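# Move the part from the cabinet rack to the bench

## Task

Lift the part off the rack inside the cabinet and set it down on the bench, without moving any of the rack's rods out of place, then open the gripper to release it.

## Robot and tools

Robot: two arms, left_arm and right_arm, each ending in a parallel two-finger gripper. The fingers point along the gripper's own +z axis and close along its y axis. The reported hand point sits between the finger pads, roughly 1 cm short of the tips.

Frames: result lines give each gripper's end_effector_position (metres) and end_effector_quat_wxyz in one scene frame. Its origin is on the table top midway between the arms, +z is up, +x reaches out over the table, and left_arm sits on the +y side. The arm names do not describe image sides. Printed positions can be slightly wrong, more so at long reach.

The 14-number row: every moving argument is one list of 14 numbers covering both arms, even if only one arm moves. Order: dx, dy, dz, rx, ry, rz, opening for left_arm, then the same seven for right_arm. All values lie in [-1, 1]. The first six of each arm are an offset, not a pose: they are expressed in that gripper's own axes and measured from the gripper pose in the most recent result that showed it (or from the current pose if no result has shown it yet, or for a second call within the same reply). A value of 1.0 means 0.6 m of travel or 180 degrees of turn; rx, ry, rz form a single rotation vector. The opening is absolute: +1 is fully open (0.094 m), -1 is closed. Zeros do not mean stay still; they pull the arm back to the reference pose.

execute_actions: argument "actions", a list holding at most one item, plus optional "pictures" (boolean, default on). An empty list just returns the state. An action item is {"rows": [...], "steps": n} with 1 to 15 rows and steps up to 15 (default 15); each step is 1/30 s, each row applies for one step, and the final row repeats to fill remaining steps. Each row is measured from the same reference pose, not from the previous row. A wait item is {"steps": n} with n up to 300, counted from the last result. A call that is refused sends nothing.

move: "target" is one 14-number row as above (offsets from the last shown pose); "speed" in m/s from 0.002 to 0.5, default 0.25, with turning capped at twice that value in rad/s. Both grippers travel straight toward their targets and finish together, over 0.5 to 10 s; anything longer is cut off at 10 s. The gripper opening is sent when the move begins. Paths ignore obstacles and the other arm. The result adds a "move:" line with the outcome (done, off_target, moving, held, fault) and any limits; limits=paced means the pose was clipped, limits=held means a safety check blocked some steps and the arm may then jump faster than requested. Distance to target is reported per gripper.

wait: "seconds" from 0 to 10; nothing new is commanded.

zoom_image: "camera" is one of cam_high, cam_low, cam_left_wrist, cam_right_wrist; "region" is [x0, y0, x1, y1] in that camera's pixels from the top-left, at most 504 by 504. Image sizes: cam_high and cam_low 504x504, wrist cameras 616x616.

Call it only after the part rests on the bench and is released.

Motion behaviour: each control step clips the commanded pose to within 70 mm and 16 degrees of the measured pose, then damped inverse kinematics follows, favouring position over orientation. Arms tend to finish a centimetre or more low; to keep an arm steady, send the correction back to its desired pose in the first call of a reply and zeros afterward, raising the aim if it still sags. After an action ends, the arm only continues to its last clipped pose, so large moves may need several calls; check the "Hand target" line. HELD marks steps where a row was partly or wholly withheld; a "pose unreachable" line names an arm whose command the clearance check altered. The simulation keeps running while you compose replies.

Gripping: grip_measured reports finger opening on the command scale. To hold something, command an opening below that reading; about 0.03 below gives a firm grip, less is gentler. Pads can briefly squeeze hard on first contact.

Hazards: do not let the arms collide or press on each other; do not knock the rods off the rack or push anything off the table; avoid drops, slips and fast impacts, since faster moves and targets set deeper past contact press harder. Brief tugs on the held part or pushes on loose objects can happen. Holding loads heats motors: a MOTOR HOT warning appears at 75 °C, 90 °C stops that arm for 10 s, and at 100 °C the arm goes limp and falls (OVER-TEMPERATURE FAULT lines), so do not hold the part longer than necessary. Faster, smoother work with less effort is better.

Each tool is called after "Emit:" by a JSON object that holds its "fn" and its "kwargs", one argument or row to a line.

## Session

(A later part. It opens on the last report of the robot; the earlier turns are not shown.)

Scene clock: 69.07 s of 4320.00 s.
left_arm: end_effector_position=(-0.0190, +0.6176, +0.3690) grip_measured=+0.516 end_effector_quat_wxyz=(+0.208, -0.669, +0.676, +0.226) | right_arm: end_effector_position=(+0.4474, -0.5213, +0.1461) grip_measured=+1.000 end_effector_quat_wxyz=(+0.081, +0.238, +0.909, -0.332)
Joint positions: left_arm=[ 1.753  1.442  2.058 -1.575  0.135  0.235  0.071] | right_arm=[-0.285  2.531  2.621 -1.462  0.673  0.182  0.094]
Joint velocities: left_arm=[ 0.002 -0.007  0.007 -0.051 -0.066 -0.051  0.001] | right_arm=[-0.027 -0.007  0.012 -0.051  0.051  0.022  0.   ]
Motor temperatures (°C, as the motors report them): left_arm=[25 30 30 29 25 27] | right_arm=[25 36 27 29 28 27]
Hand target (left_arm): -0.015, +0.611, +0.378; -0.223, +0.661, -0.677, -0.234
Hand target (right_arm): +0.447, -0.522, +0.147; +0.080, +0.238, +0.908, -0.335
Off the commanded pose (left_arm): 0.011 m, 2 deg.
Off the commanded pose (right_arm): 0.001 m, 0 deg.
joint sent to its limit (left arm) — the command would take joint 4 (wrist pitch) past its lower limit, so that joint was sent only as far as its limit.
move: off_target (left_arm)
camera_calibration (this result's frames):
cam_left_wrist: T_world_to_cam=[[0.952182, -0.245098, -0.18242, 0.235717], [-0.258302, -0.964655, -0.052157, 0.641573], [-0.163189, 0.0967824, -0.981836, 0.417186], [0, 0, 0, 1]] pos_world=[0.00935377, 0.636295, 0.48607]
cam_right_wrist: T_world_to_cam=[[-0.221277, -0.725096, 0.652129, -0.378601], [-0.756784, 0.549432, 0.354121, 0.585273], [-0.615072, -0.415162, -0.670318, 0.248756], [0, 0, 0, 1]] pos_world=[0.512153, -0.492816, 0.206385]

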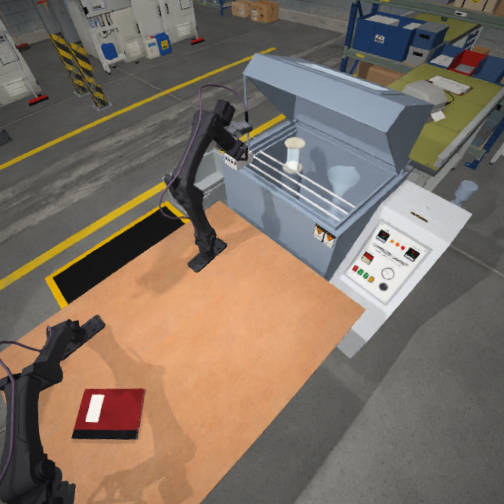

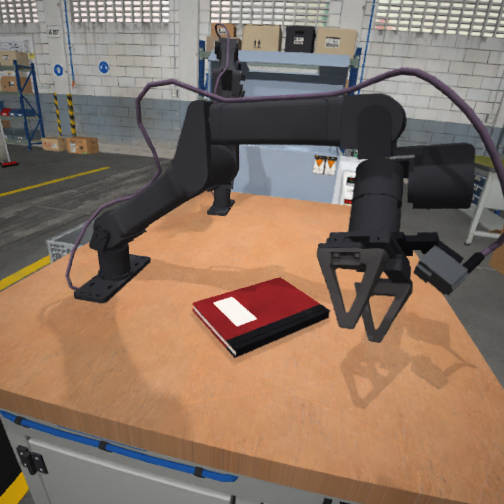

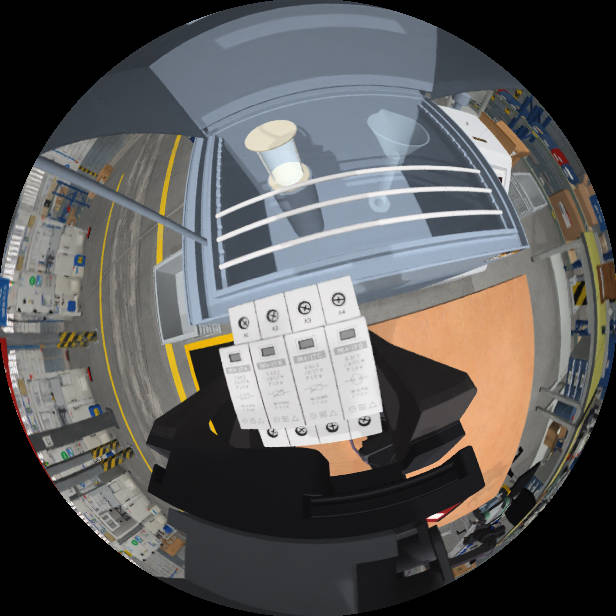

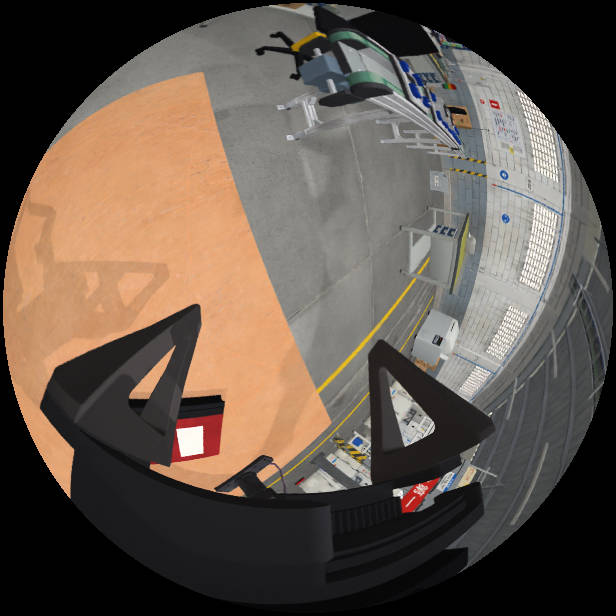

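Emit:
{"fn": "move", "kwargs": {
  "target": [0.424,-0.785,-0.23,0.33,-0.01,0.375,0.4,0,0,0,0,0,0,1]
}}

Scene clock: 77.17 s of 4320.00 s.
left_arm: end_effector_position=(+0.4309, +0.3372, +0.2939) grip_measured=+0.516 end_effector_quat_wxyz=(+0.297, -0.031, +0.954, -0.039) | right_arm: end_effector_position=(+0.4477, -0.5206, +0.1455) grip_measured=+1.000 end_effector_quat_wxyz=(+0.081, +0.238, +0.910, -0.329)
Joint positions: left_arm=[-0.026  1.609  1.845 -1.205  0.09  -0.033  0.071] | right_arm=[-0.285  2.531  2.621 -1.462  0.667  0.182  0.094]
Joint velocities: left_arm=[ 0.007 -0.007 -0.002  0.081  0.095  0.007 -0.001] | right_arm=[-0.012  0.002  0.007 -0.007  0.051 -0.051  0.   ]
Motor temperatures (°C, as the motors report them): left_arm=[25 29 29 29 25 27] | right_arm=[25 36 27 29 28 27]
Hand target (left_arm): +0.443, +0.333, +0.327; +0.357, -0.017, +0.933, -0.046
Hand target (right_arm): +0.447, -0.521, +0.146; +0.081, +0.238, +0.909, -0.332
Off the commanded pose (left_arm): 0.033 m, 7 deg.
Off the commanded pose (right_arm): 0.001 m, 0 deg.
After step 90, 1.33 s passed at rest.
move: off_target (left_arm)
camera_calibration (this result's frames):
cam_left_wrist: T_world_to_cam=[[-0.212313, -0.975249, -0.0617521, 0.437465], [-0.974534, 0.215976, -0.0603177, 0.396265], [0.0721617, 0.0473733, -0.996267, 0.363469], [0, 0, 0, 1]] pos_world=[0.452825, 0.323834, 0.413028]
cam_right_wrist: T_world_to_cam=[[-0.221393, -0.72887, 0.647868, -0.37888], [-0.757912, 0.546654, 0.356004, 0.584116], [-0.613641, -0.41221, -0.673445, 0.250198], [0, 0, 0, 1]] pos_world=[0.512359, -0.49233, 0.206011]

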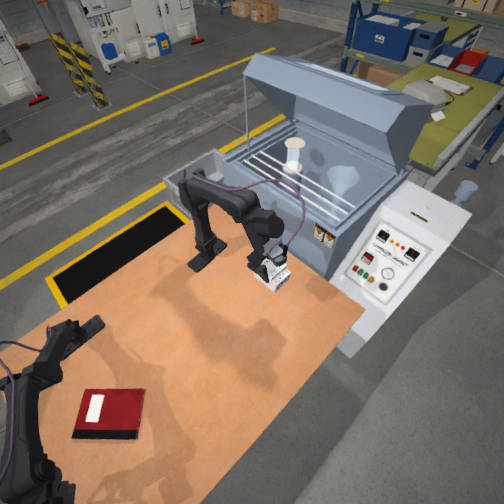

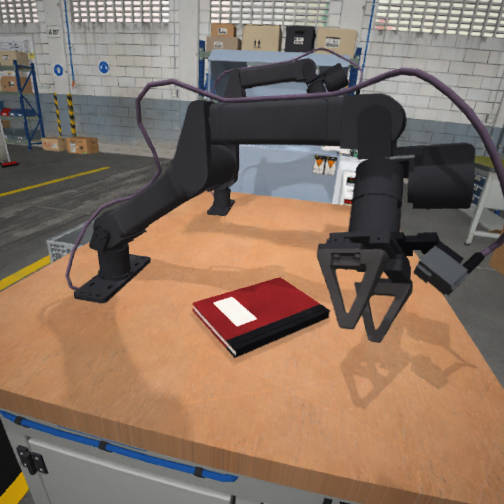

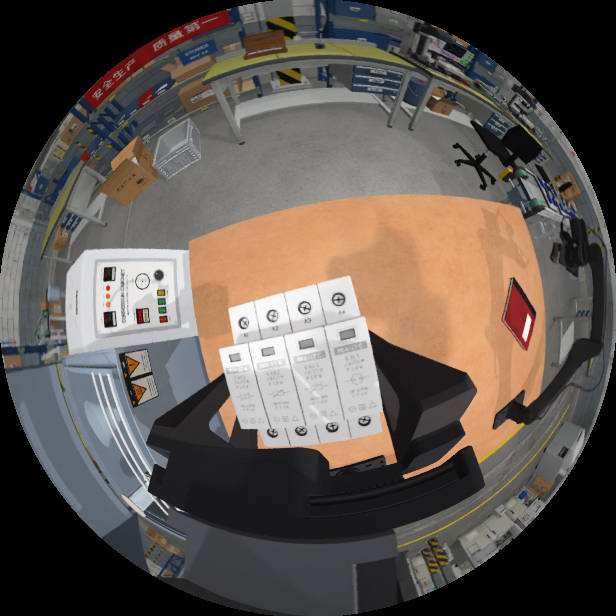

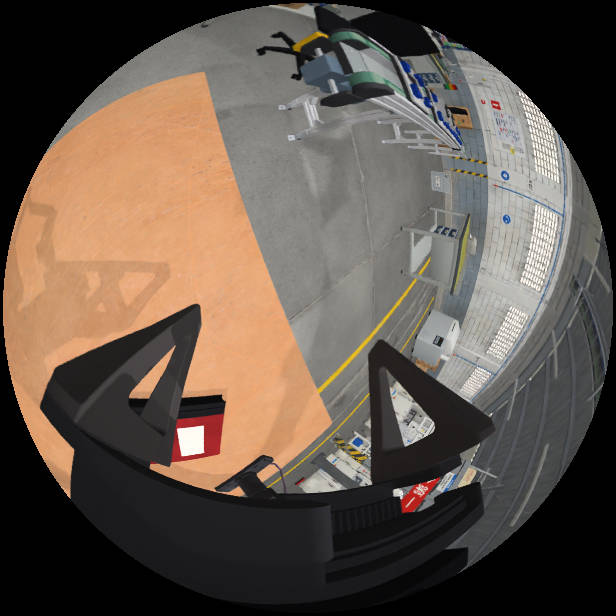

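Emit:
{"fn": "move", "kwargs": {
  "target": [0.31,-0.108,0.297,0,-0.022,0,0.4,0,0,0,0,0,0,1],
  "speed": 0.2
}}

Scene clock: 84.63 s of 4320.00 s.
left_arm: end_effector_position=(+0.3790, +0.2535, +0.0493) grip_measured=+0.516 end_effector_quat_wxyz=(+0.320, -0.030, +0.947, -0.029) | right_arm: end_effector_position=(+0.4480, -0.5199, +0.1449) grip_measured=+1.000 end_effector_quat_wxyz=(+0.081, +0.237, +0.911, -0.327)
Joint positions: left_arm=[-0.375  1.452  0.654 -0.133 -0.14  -0.307  0.071] | right_arm=[-0.285  2.531  2.621 -1.462  0.662  0.182  0.094]
Joint velocities: left_arm=[-0.017 -0.007 -0.032  0.007 -0.11  -0.051 -0.   ] | right_arm=[-0.012 -0.002  0.007  0.007 -0.095 -0.051  0.   ]
Motor temperatures (°C, as the motors report them): left_arm=[25 29 30 30 25 27] | right_arm=[25 37 27 29 28 27]
Hand target (left_arm): +0.383, +0.248, +0.049; +0.328, -0.033, +0.943, -0.040
Hand target (right_arm): +0.448, -0.521, +0.145; +0.081, +0.238, +0.910, -0.329
Off the commanded pose (left_arm): 0.007 m, 2 deg.
Off the commanded pose (right_arm): 0.001 m, 0 deg.
After step 90, 2.50 s passed at rest.
move: done
camera_calibration (this result's frames):
cam_left_wrist: T_world_to_cam=[[-0.202381, -0.975037, -0.091353, 0.327364], [-0.972114, 0.211304, -0.101709, 0.351344], [0.118473, 0.0682216, -0.990611, 0.104419], [0, 0, 0, 1]] pos_world=[0.395428, 0.237828, 0.169079]
cam_right_wrist: T_world_to_cam=[[-0.221492, -0.732372, 0.643873, -0.379131], [-0.758964, 0.544051, 0.357746, 0.583037], [-0.612303, -0.409438, -0.676347, 0.251546], [0, 0, 0, 1]] pos_world=[0.512552, -0.491874, 0.205665]

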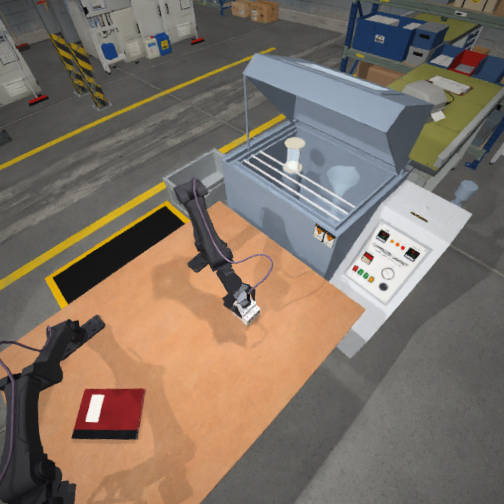

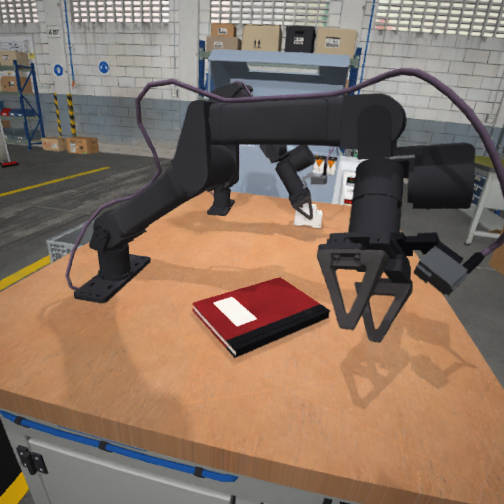

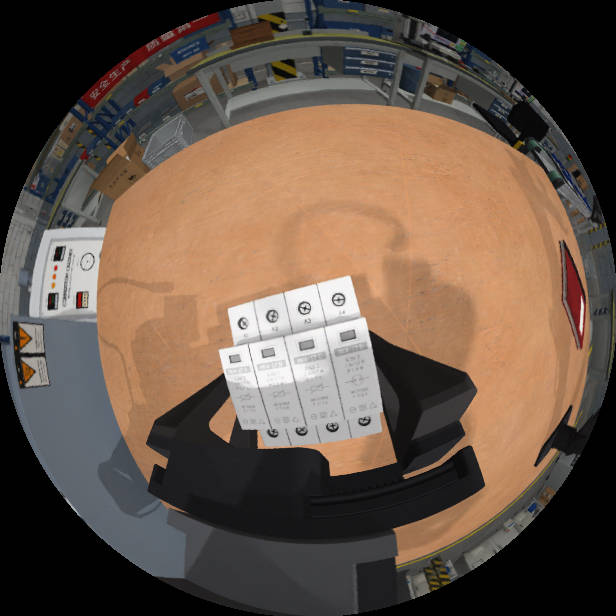

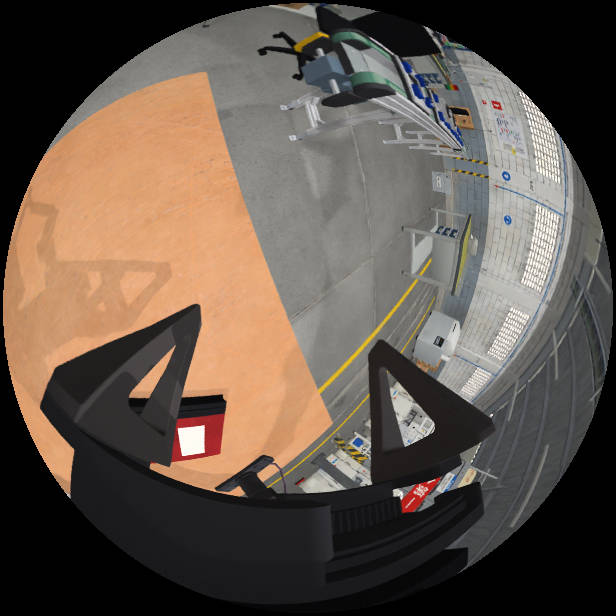

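Lower 2 cm slowly.

Emit:
{"fn": "move", "kwargs": {
  "target": [0.021,0,0.027,0,0,0,0.4,0,0,0,0,0,0,1],
  "speed": 0.03
}}

Emit:
{"fn": "zoom_image", "kwargs": {
  "camera": "cam_low",
  "region": [260,160,360,250]
}}

Scene clock: 87.63 s of 4320.00 s.
left_arm: end_effector_position=(+0.3849, +0.2544, +0.0483) grip_measured=+0.516 end_effector_quat_wxyz=(+0.338, -0.033, +0.940, -0.026) | right_arm: end_effector_position=(+0.4483, -0.5191, +0.1443) grip_measured=+1.000 end_effector_quat_wxyz=(+0.081, +0.237, +0.912, -0.324)
Joint positions: left_arm=[-0.377  1.464  0.631 -0.061 -0.159 -0.306  0.071] | right_arm=[-0.285  2.531  2.621 -1.462  0.656  0.182  0.094]
Joint velocities: left_arm=[-0.002 -0.012 -0.017 -0.007 -0.007  0.037 -0.   ] | right_arm=[-0.002  0.007  0.002 -0.022  0.022  0.051  0.   ]
Motor temperatures (°C, as the motors report them): left_arm=[25 29 30 30 25 27] | right_arm=[25 37 27 29 28 27]
Hand target (left_arm): +0.378, +0.252, +0.030; +0.319, -0.030, +0.947, -0.029
Hand target (right_arm): +0.448, -0.520, +0.145; +0.081, +0.237, +0.911, -0.327
Off the commanded pose (left_arm): 0.021 m, 2 deg.
Off the commanded pose (right_arm): 0.001 m, 0 deg.
move: off_target (left_arm)
camera_calibration (this result's frames):
cam_left_wrist: T_world_to_cam=[[-0.189926, -0.976342, -0.103361, 0.32546], [-0.969138, 0.203288, -0.139451, 0.359526], [0.157164, 0.0736862, -0.98482, 0.0861001], [0, 0, 0, 1]] pos_world=[0.396711, 0.238329, 0.168569]
cam_right_wrist: T_world_to_cam=[[-0.221588, -0.736101, 0.639573, -0.379389], [-0.76009, 0.541251, 0.359597, 0.581881], [-0.610869, -0.406451, -0.679439, 0.252991], [0, 0, 0, 1]] pos_world=[0.512758, -0.491384, 0.205296]

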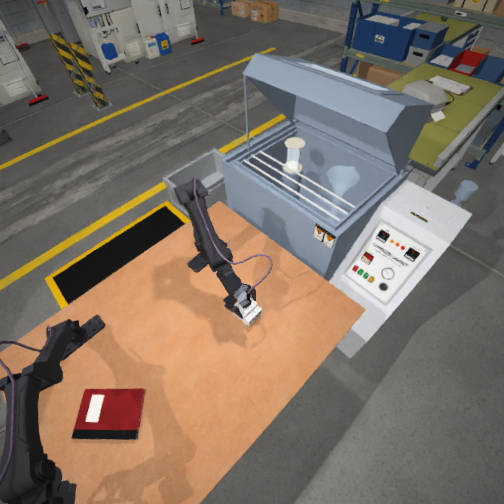

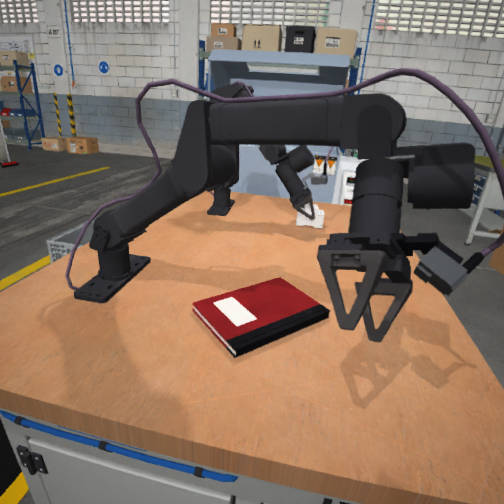

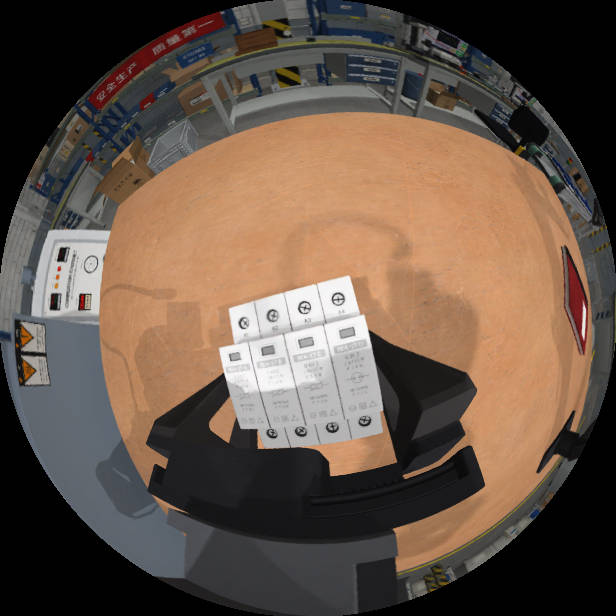

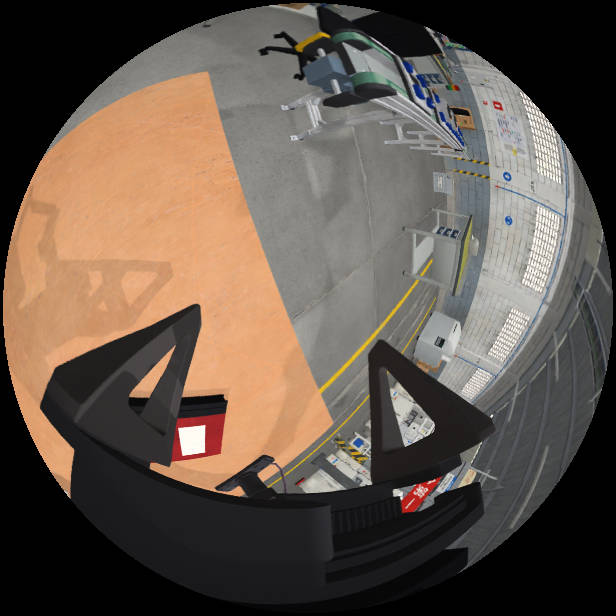

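Region (260, 160, 360, 250) of cam_low's 504x504 image, scaled by 5.040, with more detail than that image has; it fills the top 454 rows of this view, and the rest is white.

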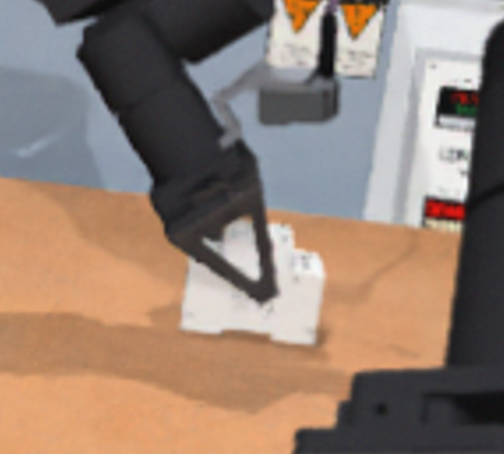

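It's on the table. Release and retreat.

Emit:
{"fn": "move", "kwargs": {
  "target": [0,0,0,0,0,0,1,0,0,0,0,0,0,1]
}}

Emit:
{"fn": "move", "kwargs": {
  "target": [-0.05,0,-0.17,0,0,0,1,0,0,0,0,0,0,1]
}}

Scene clock: 90.07 s of 4320.00 s.
left_arm: end_effector_position=(+0.3850, +0.2545, +0.0484) grip_measured=+1.000 end_effector_quat_wxyz=(+0.339, -0.033, +0.940, -0.026) | right_arm: end_effector_position=(+0.4487, -0.5184, +0.1437) grip_measured=+1.000 end_effector_quat_wxyz=(+0.081, +0.237, +0.913, -0.322)
Joint positions: left_arm=[-0.377  1.464  0.631 -0.06  -0.159 -0.305  0.094] | right_arm=[-0.285  2.531  2.621 -1.462  0.651  0.182  0.094]
Joint velocities: left_arm=[ 0.002 -0.017 -0.017  0.007 -0.066  0.051  0.   ] | right_arm=[-0.007 -0.017  0.007 -0.081 -0.037  0.051  0.   ]
Motor temperatures (°C, as the motors report them): left_arm=[25 29 30 30 25 27] | right_arm=[25 37 27 30 28 27]
Hand target (left_arm): +0.385, +0.254, +0.048; +0.339, -0.033, +0.940, -0.026
Hand target (right_arm): +0.448, -0.519, +0.144; +0.081, +0.237, +0.912, -0.324
Off the commanded pose (left_arm): 0.000 m, 0 deg.
Off the commanded pose (right_arm): 0.001 m, 0 deg.
move: done
camera_calibration (this result's frames):
cam_left_wrist: T_world_to_cam=[[-0.189651, -0.976316, -0.104113, 0.325515], [-0.969048, 0.203191, -0.140214, 0.35965], [0.158048, 0.0742992, -0.984632, 0.0856225], [0, 0, 0, 1]] pos_world=[0.396719, 0.238366, 0.168625]
cam_right_wrist: T_world_to_cam=[[-0.221669, -0.739561, 0.635541, -0.379621], [-0.761142, 0.538627, 0.361309, 0.580802], [-0.60953, -0.403646, -0.682308, 0.254342], [0, 0, 0, 1]] pos_world=[0.512951, -0.490925, 0.204955]

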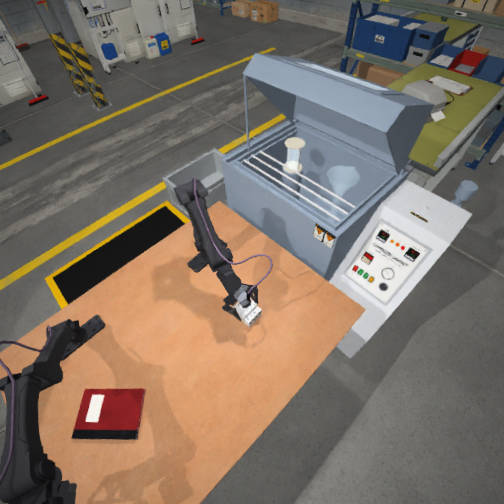

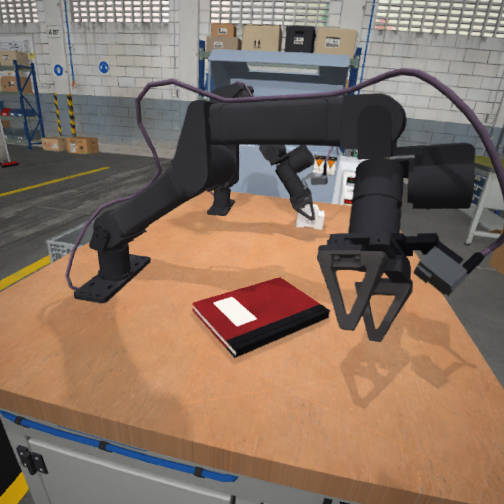

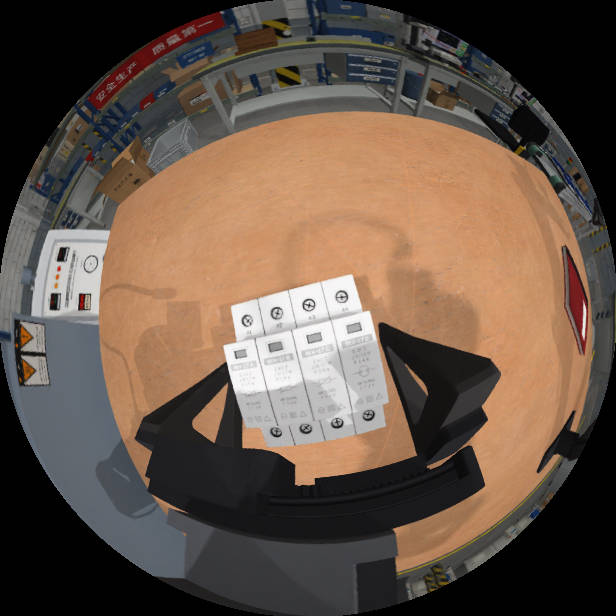

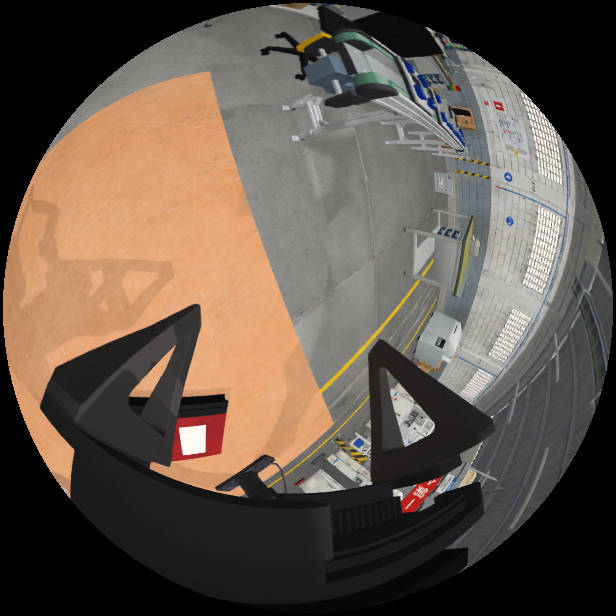

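Scene clock: 91.30 s of 4320.00 s.
left_arm: end_effector_position=(+0.3419, +0.2593, +0.1395) grip_measured=+1.000 end_effector_quat_wxyz=(+0.335, -0.029, +0.941, -0.028) | right_arm: end_effector_position=(+0.4489, -0.5178, +0.1432) grip_measured=+1.000 end_effector_quat_wxyz=(+0.082, +0.237, +0.914, -0.319)
Joint positions: left_arm=[-0.408  1.137  0.796 -0.563 -0.169 -0.326  0.094] | right_arm=[-0.285  2.531  2.621 -1.462  0.646  0.182  0.094]
Joint velocities: left_arm=[-0.002  0.012 -0.007  0.022 -0.037  0.037  0.   ] | right_arm=[-0.017 -0.012 -0.007 -0.051 -0.081  0.051  0.   ]
Motor temperatures (°C, as the motors report them): left_arm=[25 29 30 30 25 27] | right_arm=[25 37 27 30 28 27]
Hand target (left_arm): +0.342, +0.259, +0.147; +0.339, -0.033, +0.940, -0.026
Hand target (right_arm): +0.449, -0.518, +0.144; +0.081, +0.237, +0.913, -0.322
Off the commanded pose (left_arm): 0.006 m, 1 deg.
Off the commanded pose (right_arm): 0.001 m, 0 deg.
move: done
camera_calibration (this result's frames):
cam_left_wrist: T_world_to_cam=[[-0.199027, -0.974897, -0.0998183, 0.333711], [-0.968462, 0.211242, -0.132127, 0.326276], [0.149896, 0.0703733, -0.986194, 0.185795], [0, 0, 0, 1]] pos_world=[0.354554, 0.243336, 0.25965]
cam_right_wrist: T_world_to_cam=[[-0.221735, -0.742756, 0.631781, -0.379828], [-0.762117, 0.536183, 0.362885, 0.5798], [-0.608285, -0.401027, -0.684957, 0.255597], [0, 0, 0, 1]] pos_world=[0.51313, -0.490496, 0.204641]

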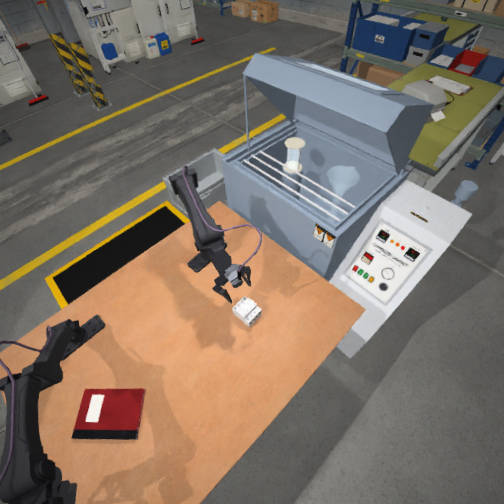

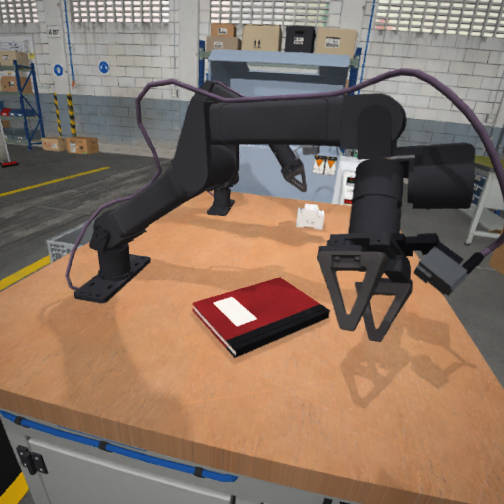

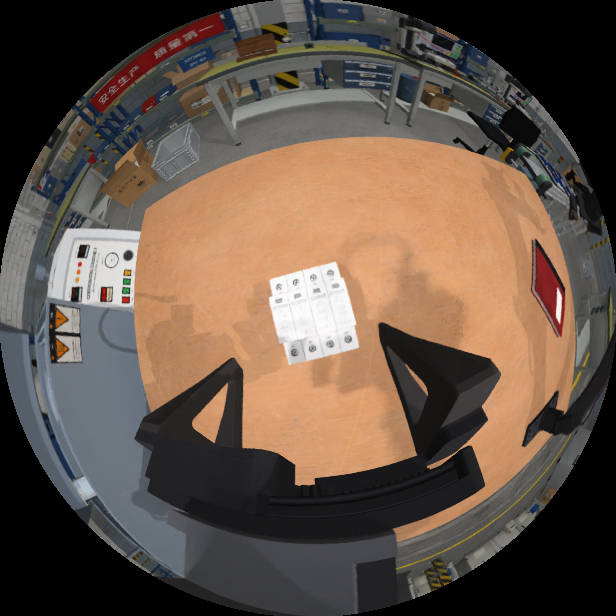

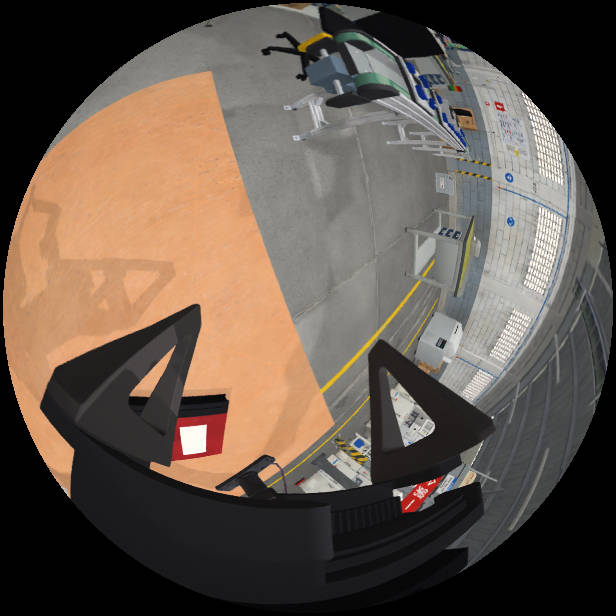

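Emit:
{"fn": "finished_scene", "kwargs": {
  "scene": 1
}}

The scene is finished: the task was done.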